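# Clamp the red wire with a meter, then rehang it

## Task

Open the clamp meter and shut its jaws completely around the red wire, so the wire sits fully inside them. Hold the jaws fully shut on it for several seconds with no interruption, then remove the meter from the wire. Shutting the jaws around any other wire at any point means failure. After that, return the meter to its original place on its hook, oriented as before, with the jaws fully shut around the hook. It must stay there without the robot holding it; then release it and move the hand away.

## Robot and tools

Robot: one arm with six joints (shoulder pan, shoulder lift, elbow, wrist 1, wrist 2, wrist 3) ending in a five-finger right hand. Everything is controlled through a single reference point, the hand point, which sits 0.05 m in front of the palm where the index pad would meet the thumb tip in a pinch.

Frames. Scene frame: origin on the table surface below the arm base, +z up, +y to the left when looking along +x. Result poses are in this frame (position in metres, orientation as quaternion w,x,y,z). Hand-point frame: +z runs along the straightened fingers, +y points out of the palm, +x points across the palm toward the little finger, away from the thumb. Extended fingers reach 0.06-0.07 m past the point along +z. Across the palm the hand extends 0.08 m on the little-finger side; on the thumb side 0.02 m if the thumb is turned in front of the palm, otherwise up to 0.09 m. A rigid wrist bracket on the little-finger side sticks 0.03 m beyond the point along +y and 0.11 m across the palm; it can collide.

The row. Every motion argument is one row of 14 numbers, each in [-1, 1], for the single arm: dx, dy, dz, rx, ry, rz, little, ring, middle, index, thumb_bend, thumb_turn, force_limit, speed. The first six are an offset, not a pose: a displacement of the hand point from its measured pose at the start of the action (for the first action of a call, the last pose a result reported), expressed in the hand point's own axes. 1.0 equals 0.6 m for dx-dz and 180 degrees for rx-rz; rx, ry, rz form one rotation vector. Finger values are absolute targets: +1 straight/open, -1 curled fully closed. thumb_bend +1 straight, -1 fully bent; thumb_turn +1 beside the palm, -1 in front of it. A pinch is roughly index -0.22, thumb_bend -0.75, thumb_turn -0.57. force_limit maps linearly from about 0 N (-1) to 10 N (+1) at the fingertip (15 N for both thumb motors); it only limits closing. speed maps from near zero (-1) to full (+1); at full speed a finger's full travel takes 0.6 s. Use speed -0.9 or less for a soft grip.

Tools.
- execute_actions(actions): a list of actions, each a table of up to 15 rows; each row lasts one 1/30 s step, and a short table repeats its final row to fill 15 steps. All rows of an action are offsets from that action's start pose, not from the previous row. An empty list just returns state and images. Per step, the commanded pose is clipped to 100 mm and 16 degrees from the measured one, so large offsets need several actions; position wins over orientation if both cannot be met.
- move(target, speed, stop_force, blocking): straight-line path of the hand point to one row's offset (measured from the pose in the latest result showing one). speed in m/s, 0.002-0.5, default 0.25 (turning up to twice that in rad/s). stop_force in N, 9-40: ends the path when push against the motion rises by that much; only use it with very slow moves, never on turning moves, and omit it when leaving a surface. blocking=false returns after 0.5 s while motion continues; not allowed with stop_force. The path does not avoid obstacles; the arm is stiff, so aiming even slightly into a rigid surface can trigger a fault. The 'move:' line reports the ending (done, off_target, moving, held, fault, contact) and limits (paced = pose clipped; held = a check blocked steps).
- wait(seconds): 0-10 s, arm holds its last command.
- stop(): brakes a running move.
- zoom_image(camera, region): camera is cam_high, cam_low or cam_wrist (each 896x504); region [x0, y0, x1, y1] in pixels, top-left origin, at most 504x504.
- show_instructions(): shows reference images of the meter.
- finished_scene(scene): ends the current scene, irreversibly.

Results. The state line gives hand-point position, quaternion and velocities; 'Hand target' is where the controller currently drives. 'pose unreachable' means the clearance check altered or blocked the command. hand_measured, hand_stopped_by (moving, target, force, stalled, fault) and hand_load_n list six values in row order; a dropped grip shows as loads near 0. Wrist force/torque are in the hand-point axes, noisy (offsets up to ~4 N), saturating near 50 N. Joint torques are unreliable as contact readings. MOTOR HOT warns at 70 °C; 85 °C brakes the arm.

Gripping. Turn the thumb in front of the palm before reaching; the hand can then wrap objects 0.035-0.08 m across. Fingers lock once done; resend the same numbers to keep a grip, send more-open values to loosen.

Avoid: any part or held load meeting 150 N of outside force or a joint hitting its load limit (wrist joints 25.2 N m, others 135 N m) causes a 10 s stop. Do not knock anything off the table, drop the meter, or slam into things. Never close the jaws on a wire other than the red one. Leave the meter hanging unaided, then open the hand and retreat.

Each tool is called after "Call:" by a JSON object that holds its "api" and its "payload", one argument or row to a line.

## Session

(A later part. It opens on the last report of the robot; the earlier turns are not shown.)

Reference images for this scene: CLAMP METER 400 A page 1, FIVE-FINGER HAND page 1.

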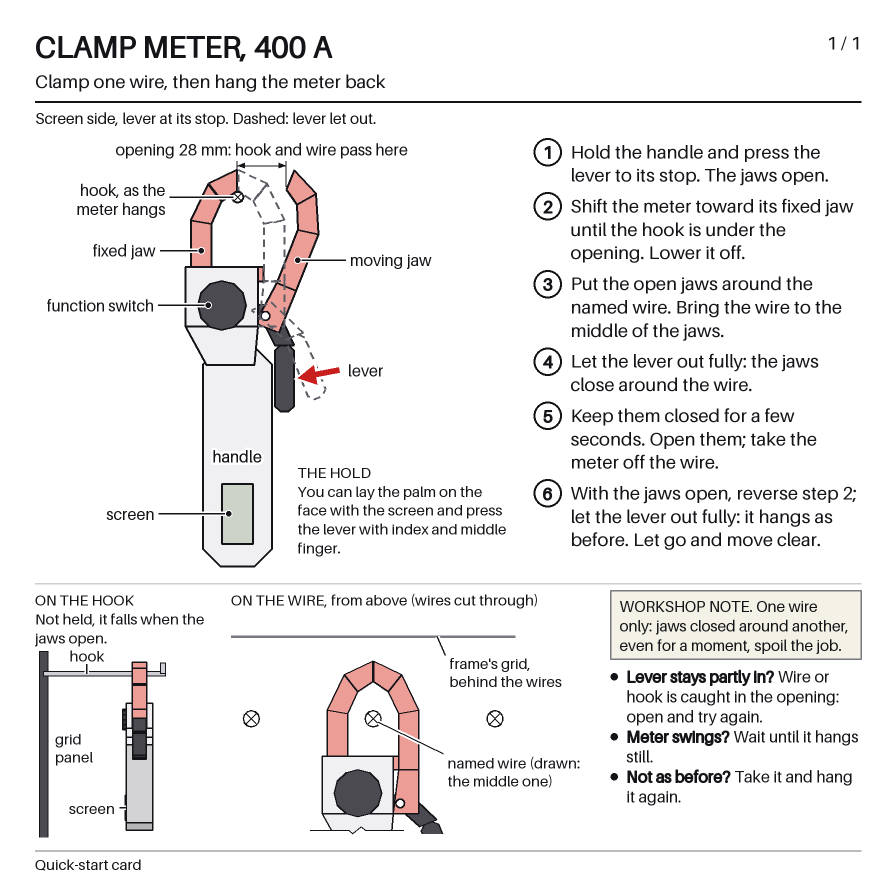

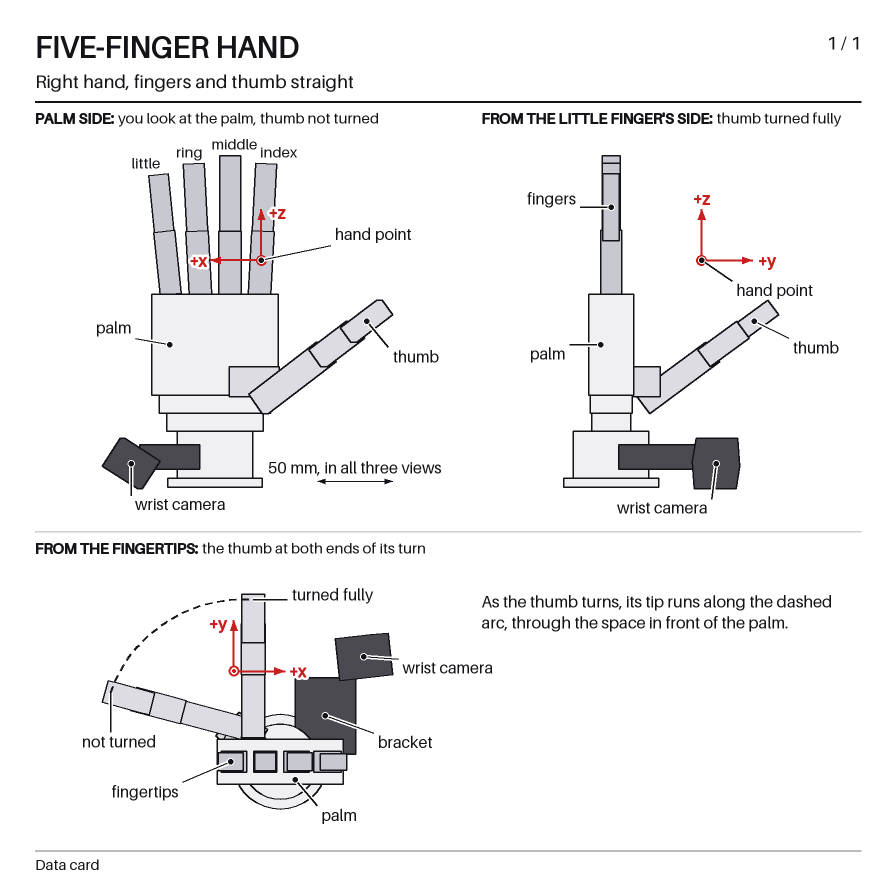

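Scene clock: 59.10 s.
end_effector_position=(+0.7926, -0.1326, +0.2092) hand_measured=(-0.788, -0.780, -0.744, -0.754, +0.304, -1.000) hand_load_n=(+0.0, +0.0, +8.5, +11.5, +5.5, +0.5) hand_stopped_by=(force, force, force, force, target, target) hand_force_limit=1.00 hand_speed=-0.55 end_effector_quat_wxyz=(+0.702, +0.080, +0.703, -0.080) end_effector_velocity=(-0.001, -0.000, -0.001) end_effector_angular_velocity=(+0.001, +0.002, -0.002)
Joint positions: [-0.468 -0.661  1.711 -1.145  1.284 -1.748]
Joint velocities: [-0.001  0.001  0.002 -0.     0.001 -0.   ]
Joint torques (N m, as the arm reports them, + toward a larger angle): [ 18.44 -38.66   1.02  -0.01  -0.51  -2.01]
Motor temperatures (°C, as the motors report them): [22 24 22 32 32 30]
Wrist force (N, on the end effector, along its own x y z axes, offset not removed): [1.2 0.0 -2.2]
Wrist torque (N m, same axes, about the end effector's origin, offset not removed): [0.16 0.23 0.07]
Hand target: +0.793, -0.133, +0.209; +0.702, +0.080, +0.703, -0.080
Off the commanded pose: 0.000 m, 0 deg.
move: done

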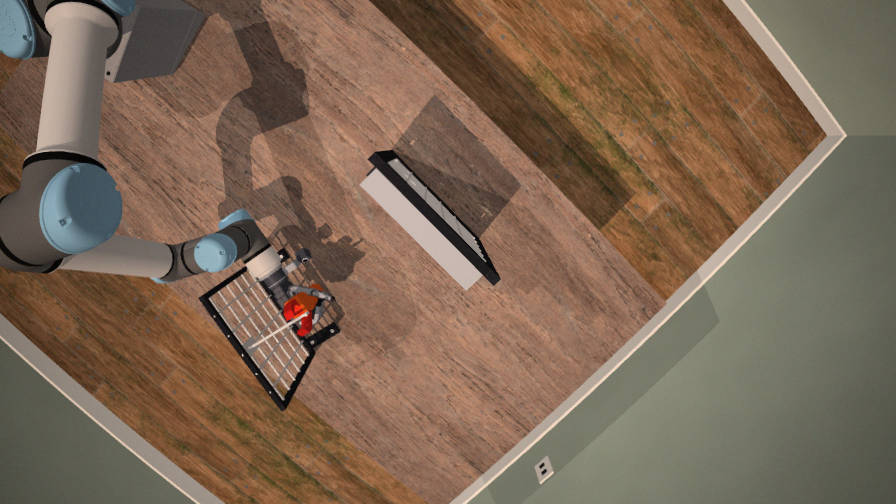

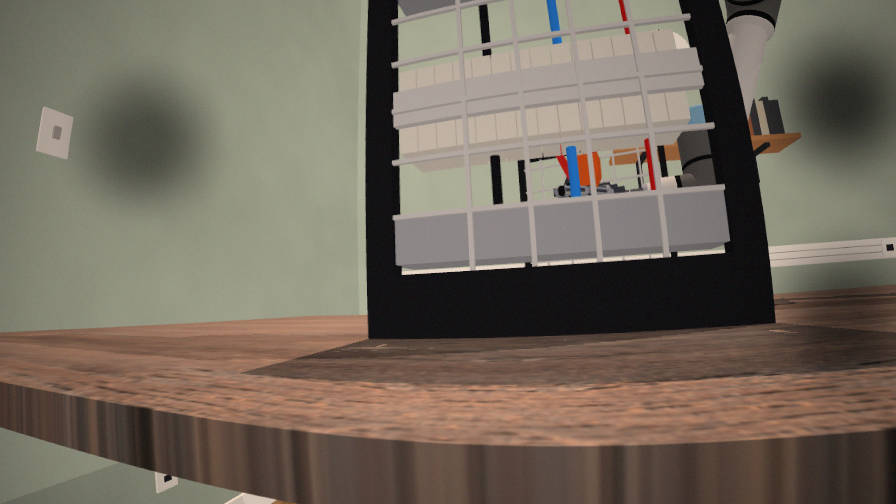

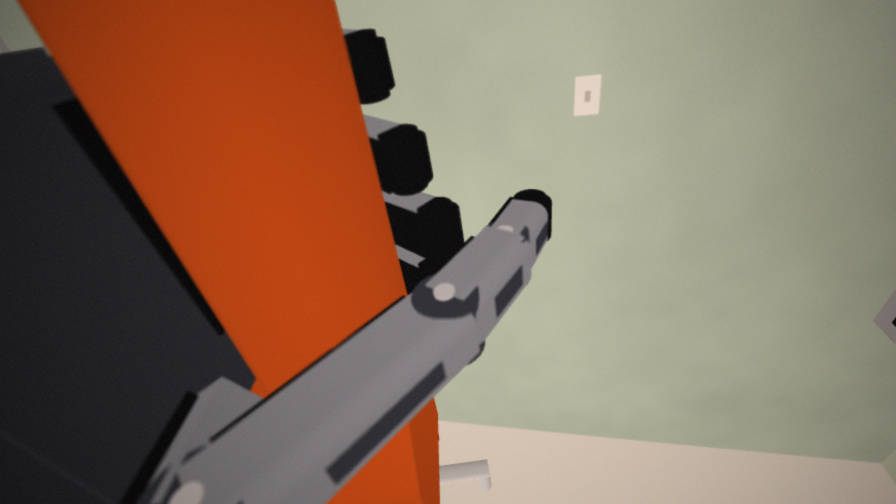

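Call:
{"api": "move", "payload": {
  "target": [0,0,-0.013,0,0,0,-1,-1,-1,-1,0.3,-1,1,-0.55],
  "speed": 0.02
}}

Call:
{"api": "move", "payload": {
  "target": [0.06,0,0,0,0,0,-1,-1,-1,-1,0.3,-1,1,-0.55],
  "speed": 0.04,
  "stop_force": 10
}}

Call:
{"api": "move", "payload": {
  "target": [0,0.2,-0.165,-0.045,0,0,-1,-1,-1,-1,0.3,-1,1,-0.55],
  "speed": 0.12
}}

Call:
{"api": "move", "payload": {
  "target": [-0.15,0,0,0,0,-0.5,-1,-1,-1,-1,0.3,-1,1,-0.55]
}}

Call:
{"api": "zoom_image", "payload": {
  "camera": "cam_high",
  "region": [250, 130, 510, 350]
}}

Scene clock: 71.00 s.
end_effector_position=(+0.7853, -0.1309, +0.2092) hand_measured=(-0.830, -0.824, -0.744, -0.754, +0.304, -1.000) hand_load_n=(+11.0, +11.0, +8.0, +11.5, +5.5, +1.0) hand_stopped_by=(force, force, force, force, target, target) hand_force_limit=1.00 hand_speed=-0.55 end_effector_quat_wxyz=(+0.702, +0.080, +0.703, -0.080) end_effector_velocity=(-0.002, +0.001, -0.000) end_effector_angular_velocity=(+0.001, +0.001, +0.000)
Joint positions: [-0.472 -0.668  1.735 -1.162  1.28  -1.748]
Joint velocities: [-0.    -0.002  0.008 -0.005  0.     0.   ]
Joint torques (N m, as the arm reports them, + toward a larger angle): [  2.49 -50.41   3.34  -4.34  -2.05   2.67]
Motor temperatures (°C, as the motors report them): [22 24 22 32 32 30]
Wrist force (N, on the end effector, along its own x y z axes, offset not removed): [4.1 -0.9 1.4]
Wrist torque (N m, same axes, about the end effector's origin, offset not removed): [-0.07 -0.47 0.15]
Hand target: +0.785, -0.131, +0.209; +0.702, +0.080, +0.703, -0.080
Off the commanded pose: 0.000 m, 0 deg.
move: done

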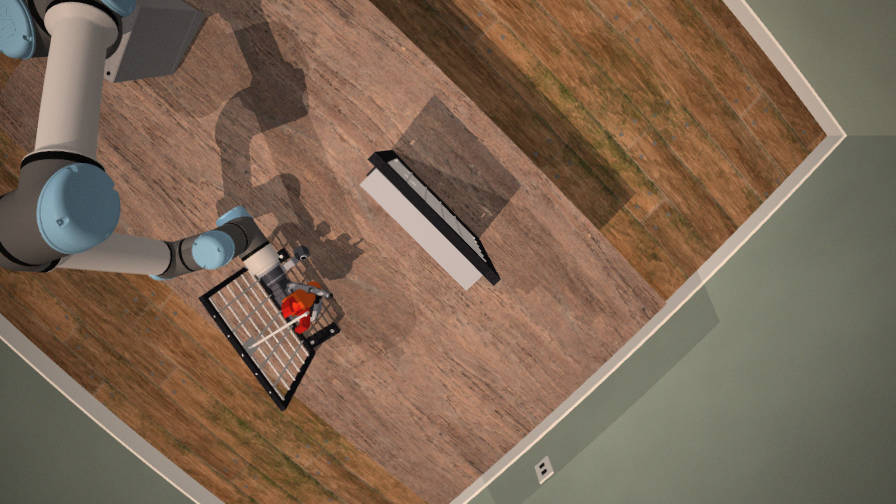

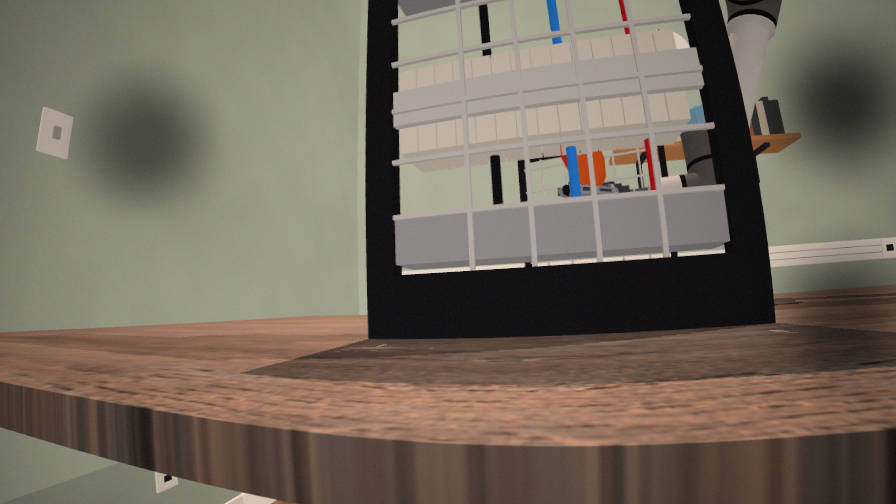

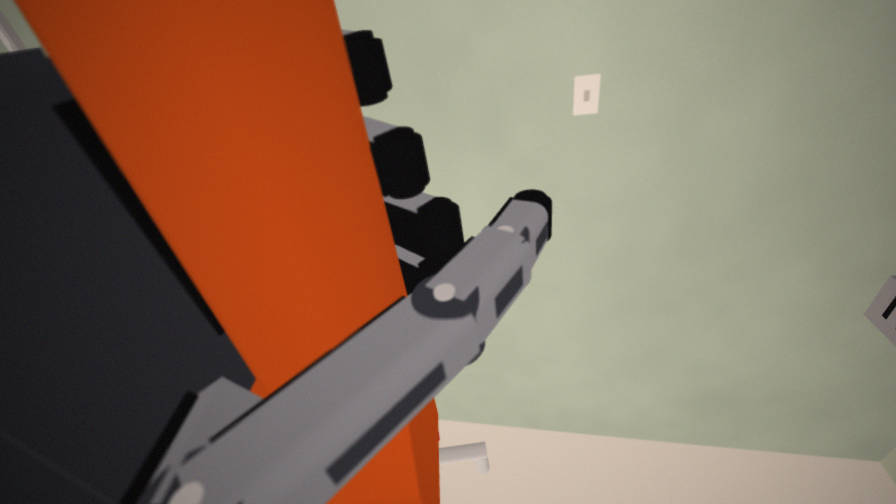

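Scene clock: 72.30 s.
end_effector_position=(+0.7853, -0.1309, +0.1735) hand_measured=(-0.830, -0.824, -0.744, -0.754, +0.304, -1.000) hand_load_n=(+11.0, +11.0, +8.0, +11.5, +5.5, +1.0) hand_stopped_by=(force, force, force, force, target, target) hand_force_limit=1.00 hand_speed=-0.55 end_effector_quat_wxyz=(+0.702, +0.080, +0.703, -0.080) end_effector_velocity=(-0.000, +0.000, -0.003) end_effector_angular_velocity=(+0.001, +0.001, +0.001)
Joint positions: [-0.484 -0.591  1.703 -1.207  1.269 -1.747]
Joint velocities: [-0.001  0.006 -0.002 -0.003 -0.001  0.   ]
Joint torques (N m, as the arm reports them, + toward a larger angle): [  2.67 -39.35 -22.8   -4.17  -2.11   2.54]
Motor temperatures (°C, as the motors report them): [22 24 22 32 32 30]
Wrist force (N, on the end effector, along its own x y z axes, offset not removed): [2.8 -1.8 -1.6]
Wrist torque (N m, same axes, about the end effector's origin, offset not removed): [-0.16 -0.05 0.13]
Hand target: +0.785, -0.131, +0.173; +0.702, +0.080, +0.703, -0.080
Off the commanded pose: 0.000 m, 0 deg.
move: done

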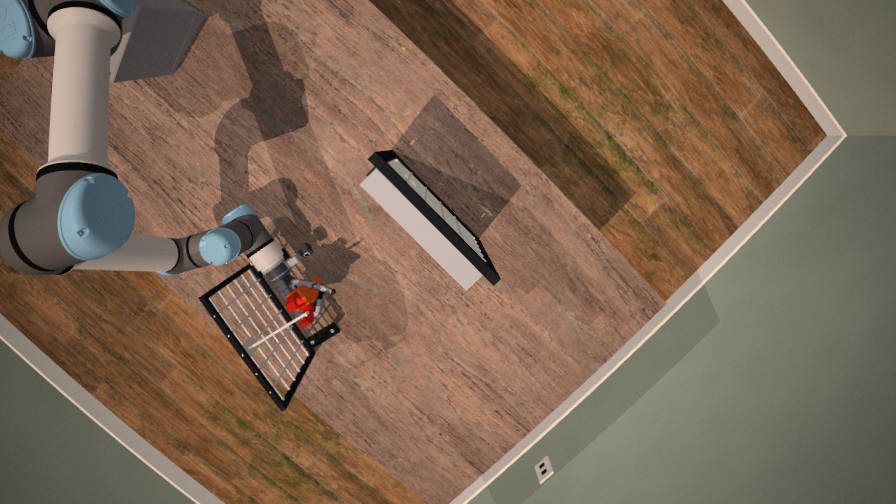

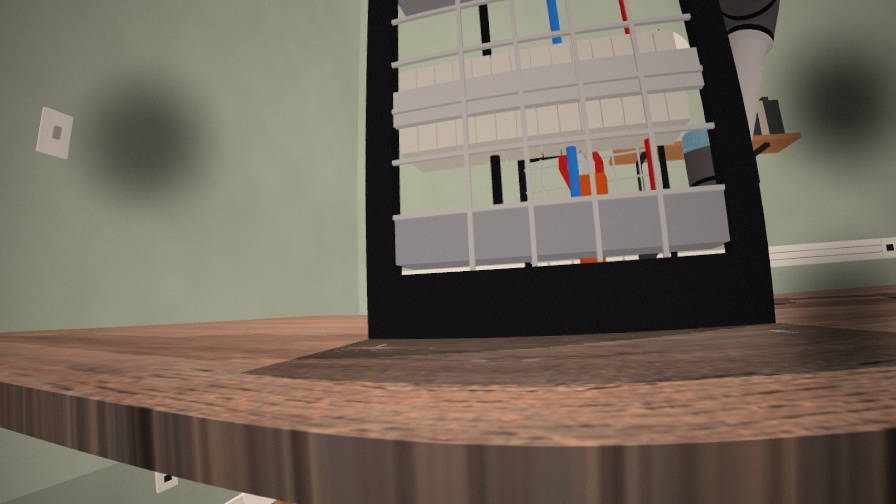

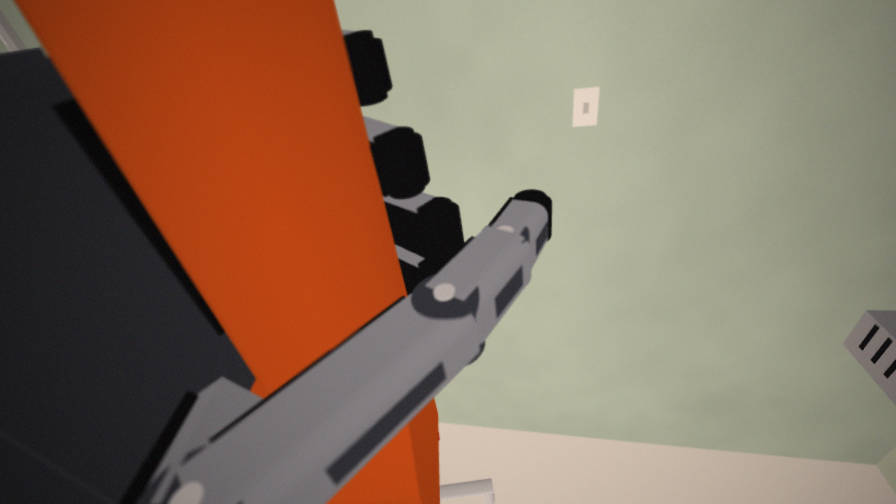

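Scene clock: 74.13 s.
end_effector_position=(+0.7158, +0.0079, +0.1736) hand_measured=(-0.830, -0.824, -0.744, -0.754, +0.304, -1.000) hand_load_n=(+11.0, +11.0, +8.0, +11.5, +5.5, +1.0) hand_stopped_by=(force, force, force, force, target, target) hand_force_limit=1.00 hand_speed=-0.55 end_effector_quat_wxyz=(+0.706, +0.030, +0.707, -0.030) end_effector_velocity=(-0.002, +0.003, -0.001) end_effector_angular_velocity=(+0.000, +0.001, +0.003)
Joint positions: [-0.361 -0.604  1.936 -1.398  1.252 -1.765]
Joint velocities: [ 0.003  0.001  0.004 -0.004 -0.    -0.   ]
Joint torques (N m, as the arm reports them, + toward a larger angle): [ 19.92 -33.53   9.69  -4.02   1.26  -2.16]
Motor temperatures (°C, as the motors report them): [22 24 22 32 32 30]
Wrist force (N, on the end effector, along its own x y z axes, offset not removed): [2.5 0.7 -0.3]
Wrist torque (N m, same axes, about the end effector's origin, offset not removed): [0.27 -0.15 -0.06]
Hand target: +0.716, +0.008, +0.174; +0.706, +0.030, +0.707, -0.030
Off the commanded pose: 0.000 m, 0 deg.
move: done

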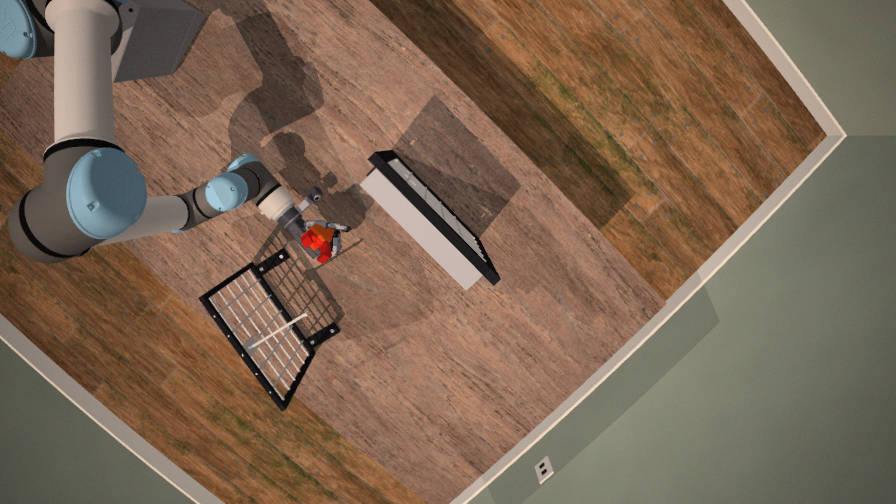

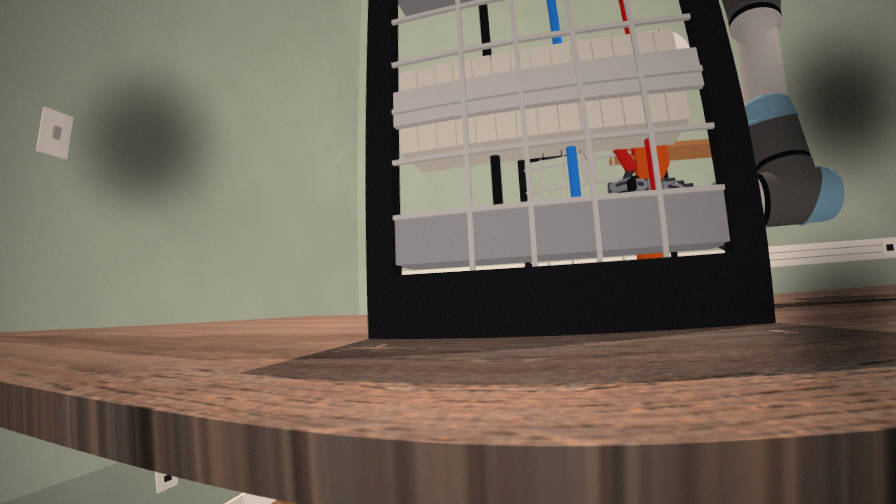

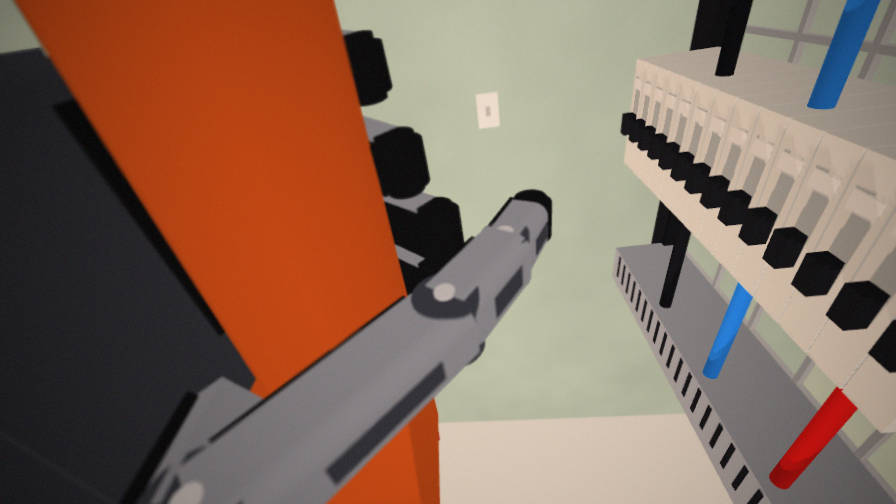

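Scene clock: 77.83 s.
end_effector_position=(+0.7158, +0.0080, +0.2635) hand_measured=(-0.830, -0.824, -0.744, -0.754, +0.304, -1.000) hand_load_n=(+10.0, +10.5, +8.0, +11.5, +6.0, +2.0) hand_stopped_by=(force, force, force, force, target, target) hand_force_limit=1.00 hand_speed=-0.55 end_effector_quat_wxyz=(+0.479, -0.478, +0.522, -0.520) end_effector_velocity=(+0.000, -0.001, +0.001) end_effector_angular_velocity=(-0.014, +0.001, -0.002)
Joint positions: [-0.22  -1.015  2.02  -1.067  1.392 -3.343]
Joint velocities: [ 0.003 -0.002 -0.001  0.004  0.005 -0.014]
Joint torques (N m, as the arm reports them, + toward a larger angle): [ 19.72 -41.98 -26.41   0.26   0.99  -2.43]
Motor temperatures (°C, as the motors report them): [22 24 22 32 32 30]
Wrist force (N, on the end effector, along its own x y z axes, offset not removed): [0.9 0.7 -1.2]
Wrist torque (N m, same axes, about the end effector's origin, offset not removed): [0.01 0.02 0.13]
Hand target: +0.716, +0.008, +0.264; +0.478, -0.478, +0.521, -0.520
Off the commanded pose: 0.000 m, 0 deg.
move: done

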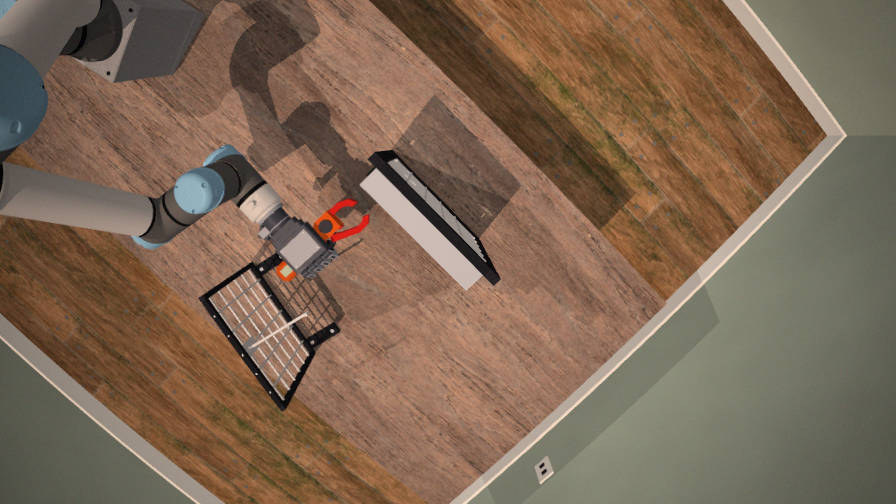

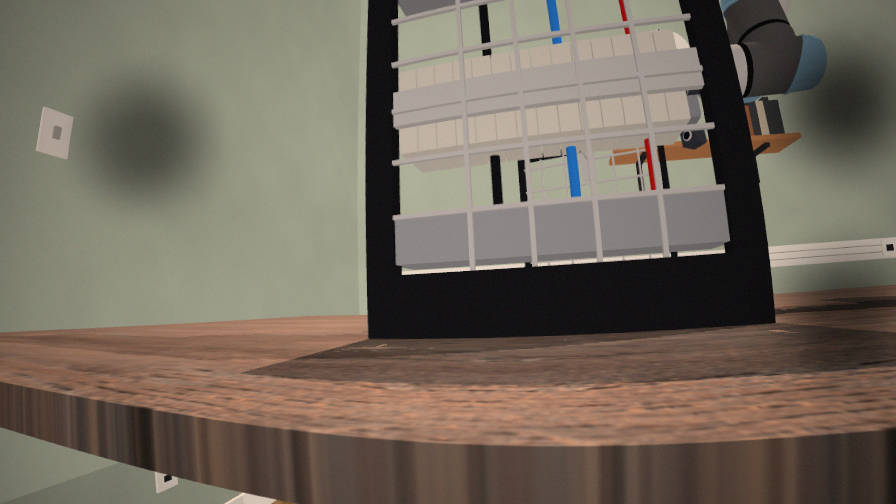

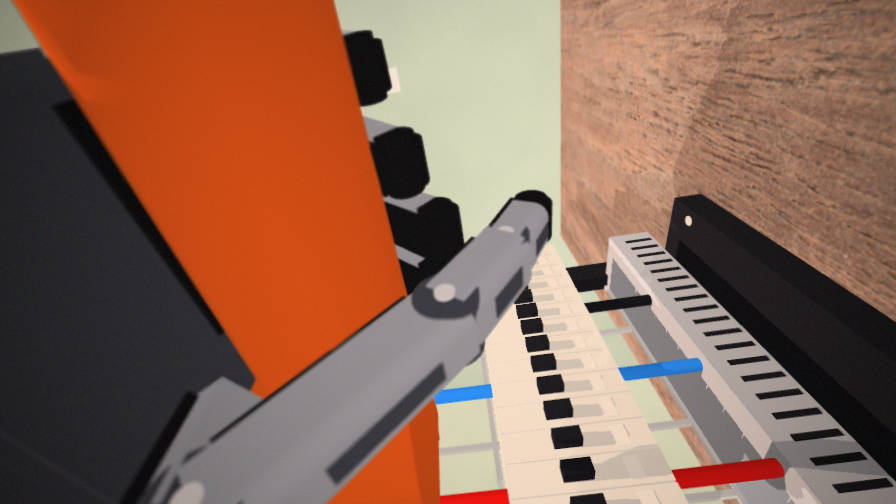

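Region (250, 130, 510, 350) of cam_high's 896x504 image, scaled by 1.938, with more detail than that image has; it fills the top 426 rows of this view, and the rest is white.

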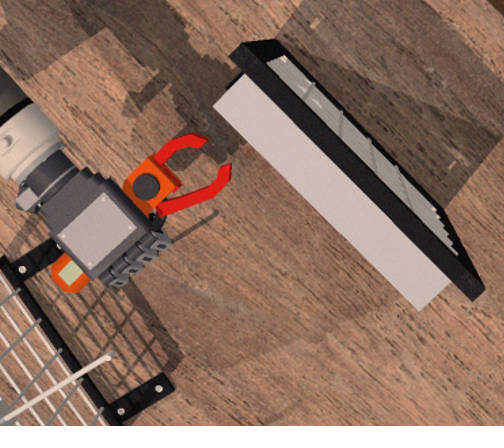

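Call:
{"api": "move", "payload": {
  "target": [-0.06,0,0.015,0,0,0,-1,-1,-1,-1,0.3,-1,1,-0.55],
  "speed": 0.04,
  "stop_force": 10
}}

Scene clock: 97.63 s.
end_effector_position=(+0.7277, +0.0429, +0.2636) hand_measured=(-0.830, -0.824, -0.744, -0.754, +0.304, -1.000) hand_load_n=(+10.0, +10.5, +8.0, +11.5, +6.0, +2.0) hand_stopped_by=(force, force, force, force, target, target) hand_force_limit=1.00 hand_speed=-0.55 end_effector_quat_wxyz=(+0.479, -0.478, +0.522, -0.520) end_effector_velocity=(+0.001, +0.002, -0.000) end_effector_angular_velocity=(-0.000, +0.000, -0.001)
Joint positions: [-0.14  -0.979  1.977 -1.06   1.472 -3.348]
Joint velocities: [ 0.005  0.003 -0.003  0.     0.006 -0.   ]
Joint torques (N m, as the arm reports them, + toward a larger angle): [ 19.76 -31.16 -27.22   0.12   1.21  -2.35]
Motor temperatures (°C, as the motors report them): [22 24 22 32 32 30]
Wrist force (N, on the end effector, along its own x y z axes, offset not removed): [0.1 1.1 -0.6]
Wrist torque (N m, same axes, about the end effector's origin, offset not removed): [-0.12 0.06 0.05]
Hand target: +0.728, +0.043, +0.264; +0.479, -0.478, +0.522, -0.520
Off the commanded pose: 0.000 m, 0 deg.
move: done

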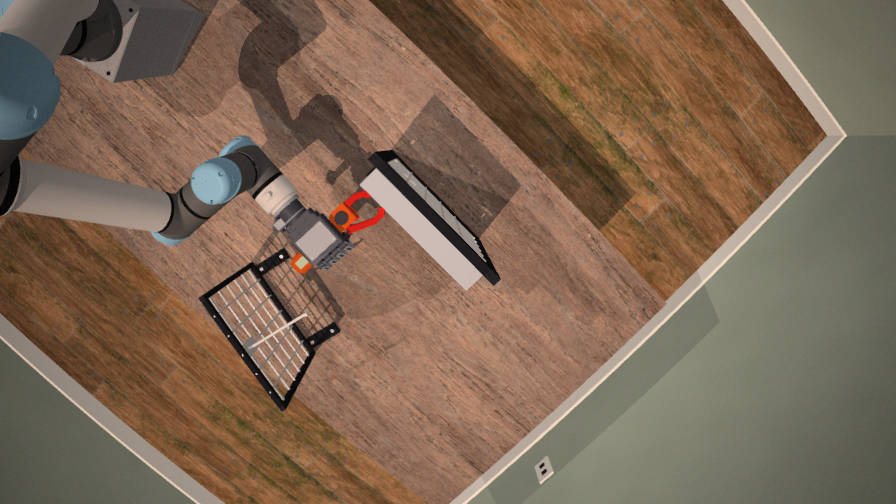

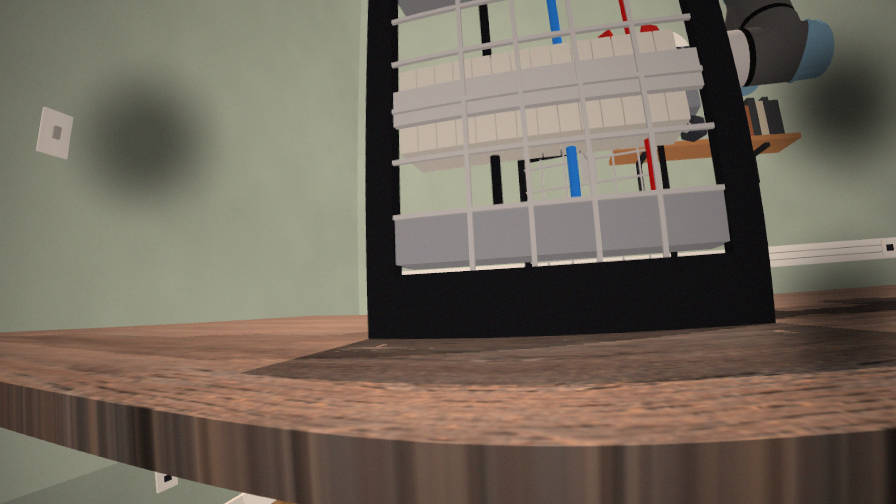

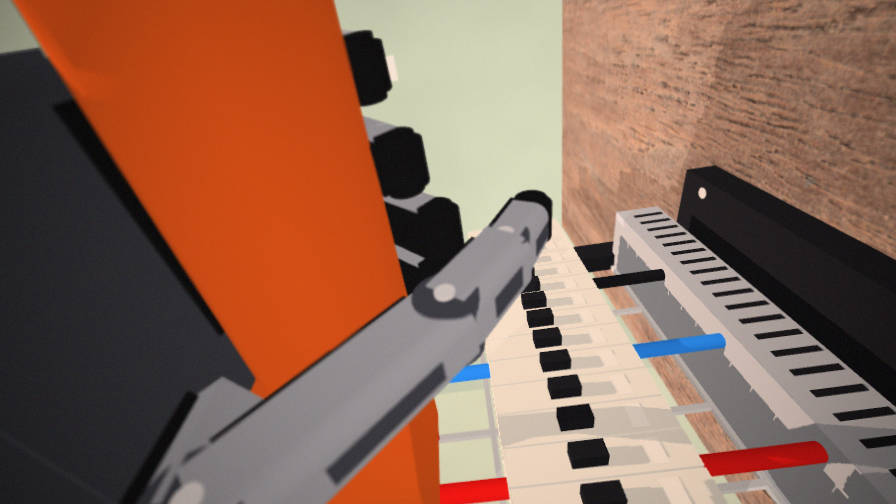

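Call:
{"api": "move", "payload": {
  "target": [-0.035,0,0.004,0,0,0,-1,-1,-1,-1,0.3,-1,1,-0.55],
  "speed": 0.02,
  "stop_force": 9
}}

Call:
{"api": "zoom_image", "payload": {
  "camera": "cam_low",
  "region": [520,0,720,100]
}}

Scene clock: 104.97 s.
end_effector_position=(+0.7318, +0.0633, +0.2637) hand_measured=(-0.830, -0.824, -0.744, -0.754, +0.304, -1.000) hand_load_n=(+10.0, +10.5, +8.0, +11.5, +6.0, +2.0) hand_stopped_by=(force, force, force, force, target, target) hand_force_limit=1.00 hand_speed=-0.55 end_effector_quat_wxyz=(+0.479, -0.478, +0.522, -0.520) end_effector_velocity=(-0.000, +0.003, -0.001) end_effector_angular_velocity=(+0.000, +0.002, -0.001)
Joint positions: [-0.096 -0.96   1.957 -1.058  1.517 -3.351]
Joint velocities: [ 0.006  0.002 -0.001  0.001  0.006 -0.   ]
Joint torques (N m, as the arm reports them, + toward a larger angle): [ 19.57 -30.78 -26.64   0.09   1.32  -2.26]
Motor temperatures (°C, as the motors report them): [22 24 22 32 32 30]
Wrist force (N, on the end effector, along its own x y z axes, offset not removed): [-0.4 3.9 -2.3]
Wrist torque (N m, same axes, about the end effector's origin, offset not removed): [0.49 0.24 0.06]
Hand target: +0.732, +0.064, +0.264; +0.479, -0.478, +0.522, -0.520
Off the commanded pose: 0.000 m, 0 deg.
move: done

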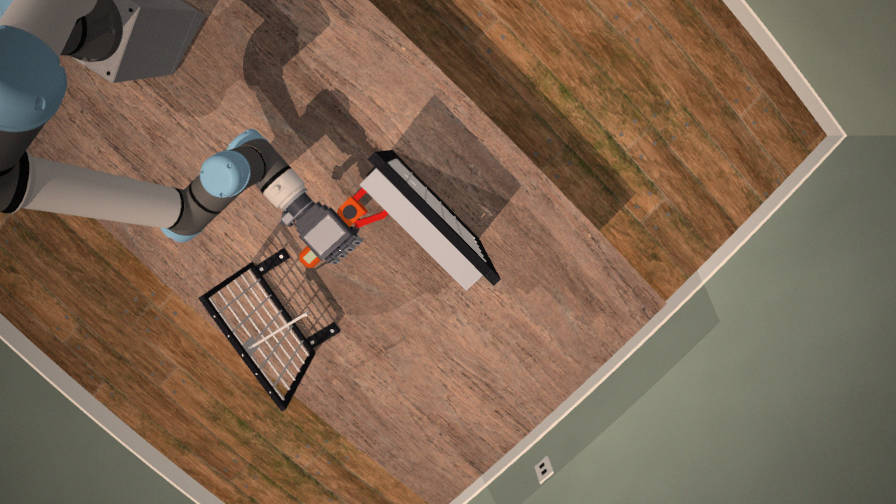

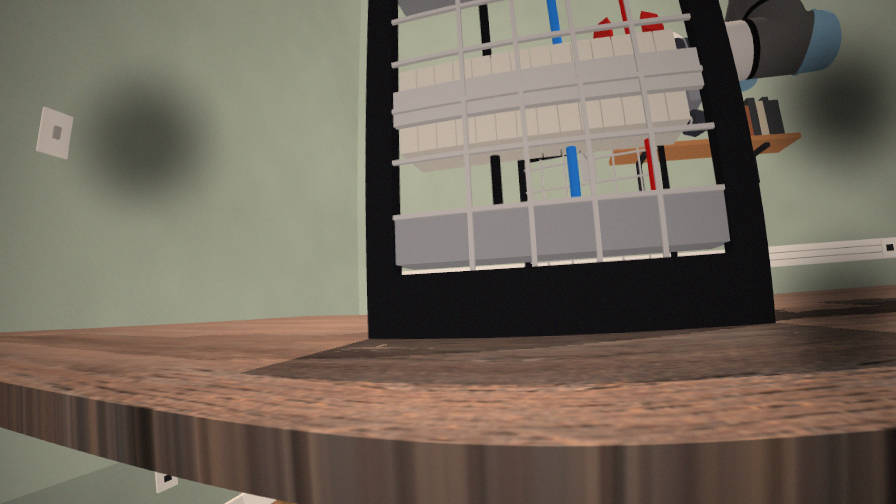

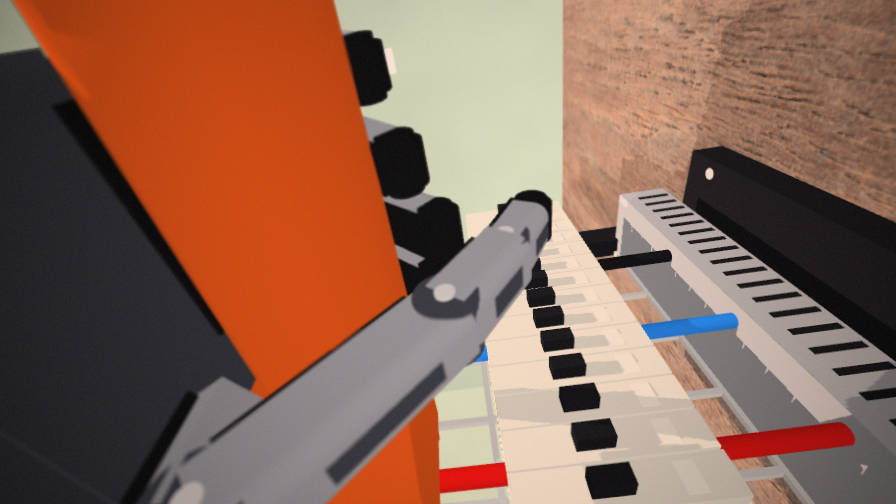

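Region (520, 0, 720, 100) of cam_low's 896x504 image, scaled by 2.520, with more detail than that image has.

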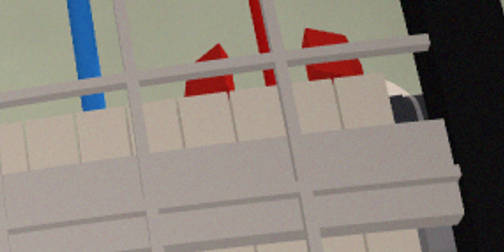

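Centred.

Call:
{"api": "move", "payload": {
  "target": [-0.06,0,0.003,0,0,0,-1,-1,-1,-1,0.3,-1,1,-0.55],
  "speed": 0.015,
  "stop_force": 9
}}

Call:
{"api": "zoom_image", "payload": {
  "camera": "cam_low",
  "region": [520,0,720,100]
}}

Scene clock: 114.17 s.
end_effector_position=(+0.7366, +0.0987, +0.2638) hand_measured=(-0.830, -0.824, -0.744, -0.754, +0.304, -1.000) hand_load_n=(+10.0, +10.5, +8.0, +11.5, +6.0, +2.0) hand_stopped_by=(force, force, force, force, target, target) hand_force_limit=1.00 hand_speed=-0.55 end_effector_quat_wxyz=(+0.479, -0.478, +0.522, -0.520) end_effector_velocity=(-0.000, +0.002, -0.000) end_effector_angular_velocity=(+0.000, +0.001, -0.003)
Joint positions: [-0.021 -0.929  1.923 -1.056  1.591 -3.356]
Joint velocities: [ 0.005  0.002 -0.002  0.     0.008 -0.   ]
Joint torques (N m, as the arm reports them, + toward a larger angle): [ 21.   -32.17 -27.38   0.03   1.28  -2.26]
Motor temperatures (°C, as the motors report them): [22 24 22 32 32 30]
Wrist force (N, on the end effector, along its own x y z axes, offset not removed): [-3.7 1.5 1.3]
Wrist torque (N m, same axes, about the end effector's origin, offset not removed): [-0.04 0.48 -0.30]
Hand target: +0.737, +0.099, +0.264; +0.479, -0.478, +0.522, -0.520
Off the commanded pose: 0.000 m, 0 deg.
move: done

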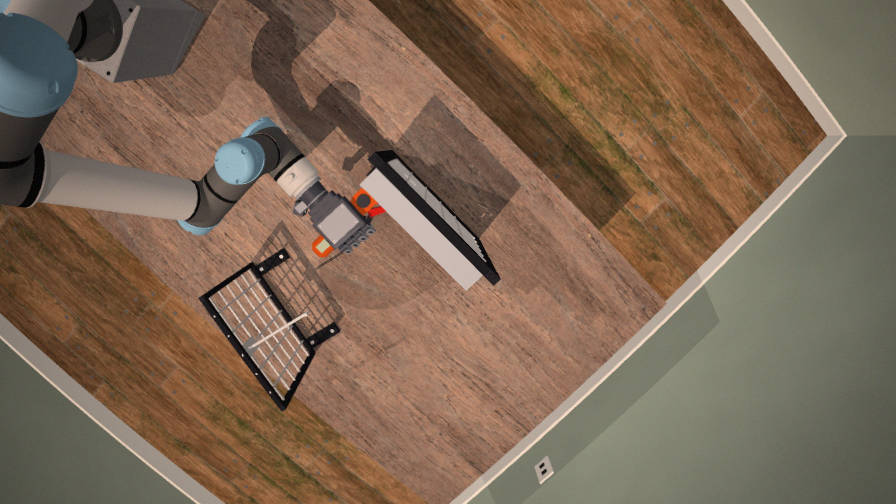

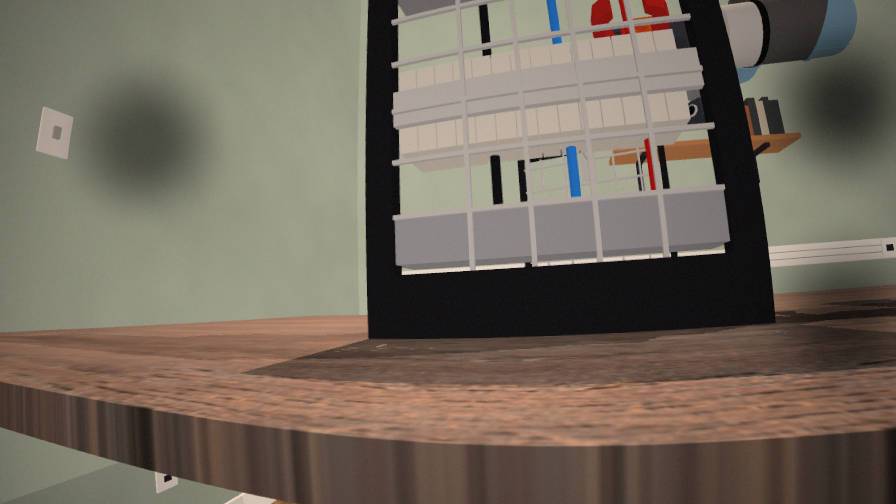

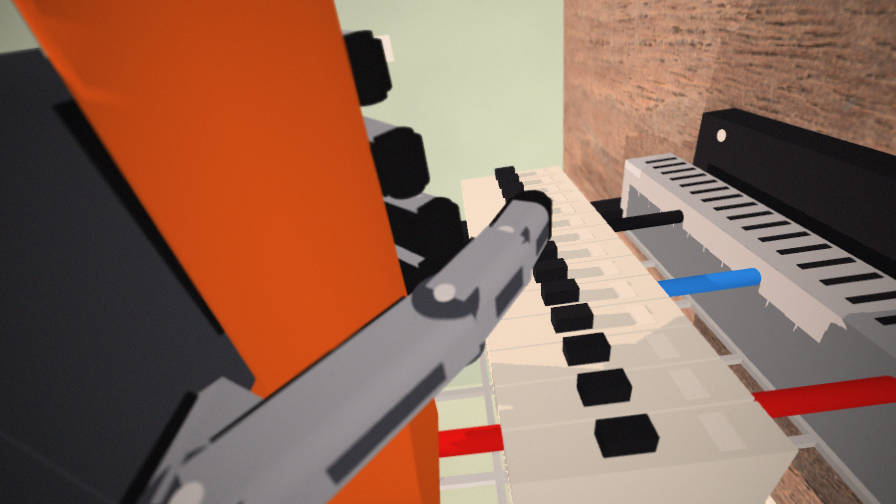

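Region (520, 0, 720, 100) of cam_low's 896x504 image, scaled by 2.520, with more detail than that image has.

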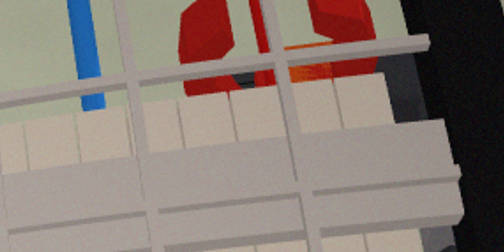

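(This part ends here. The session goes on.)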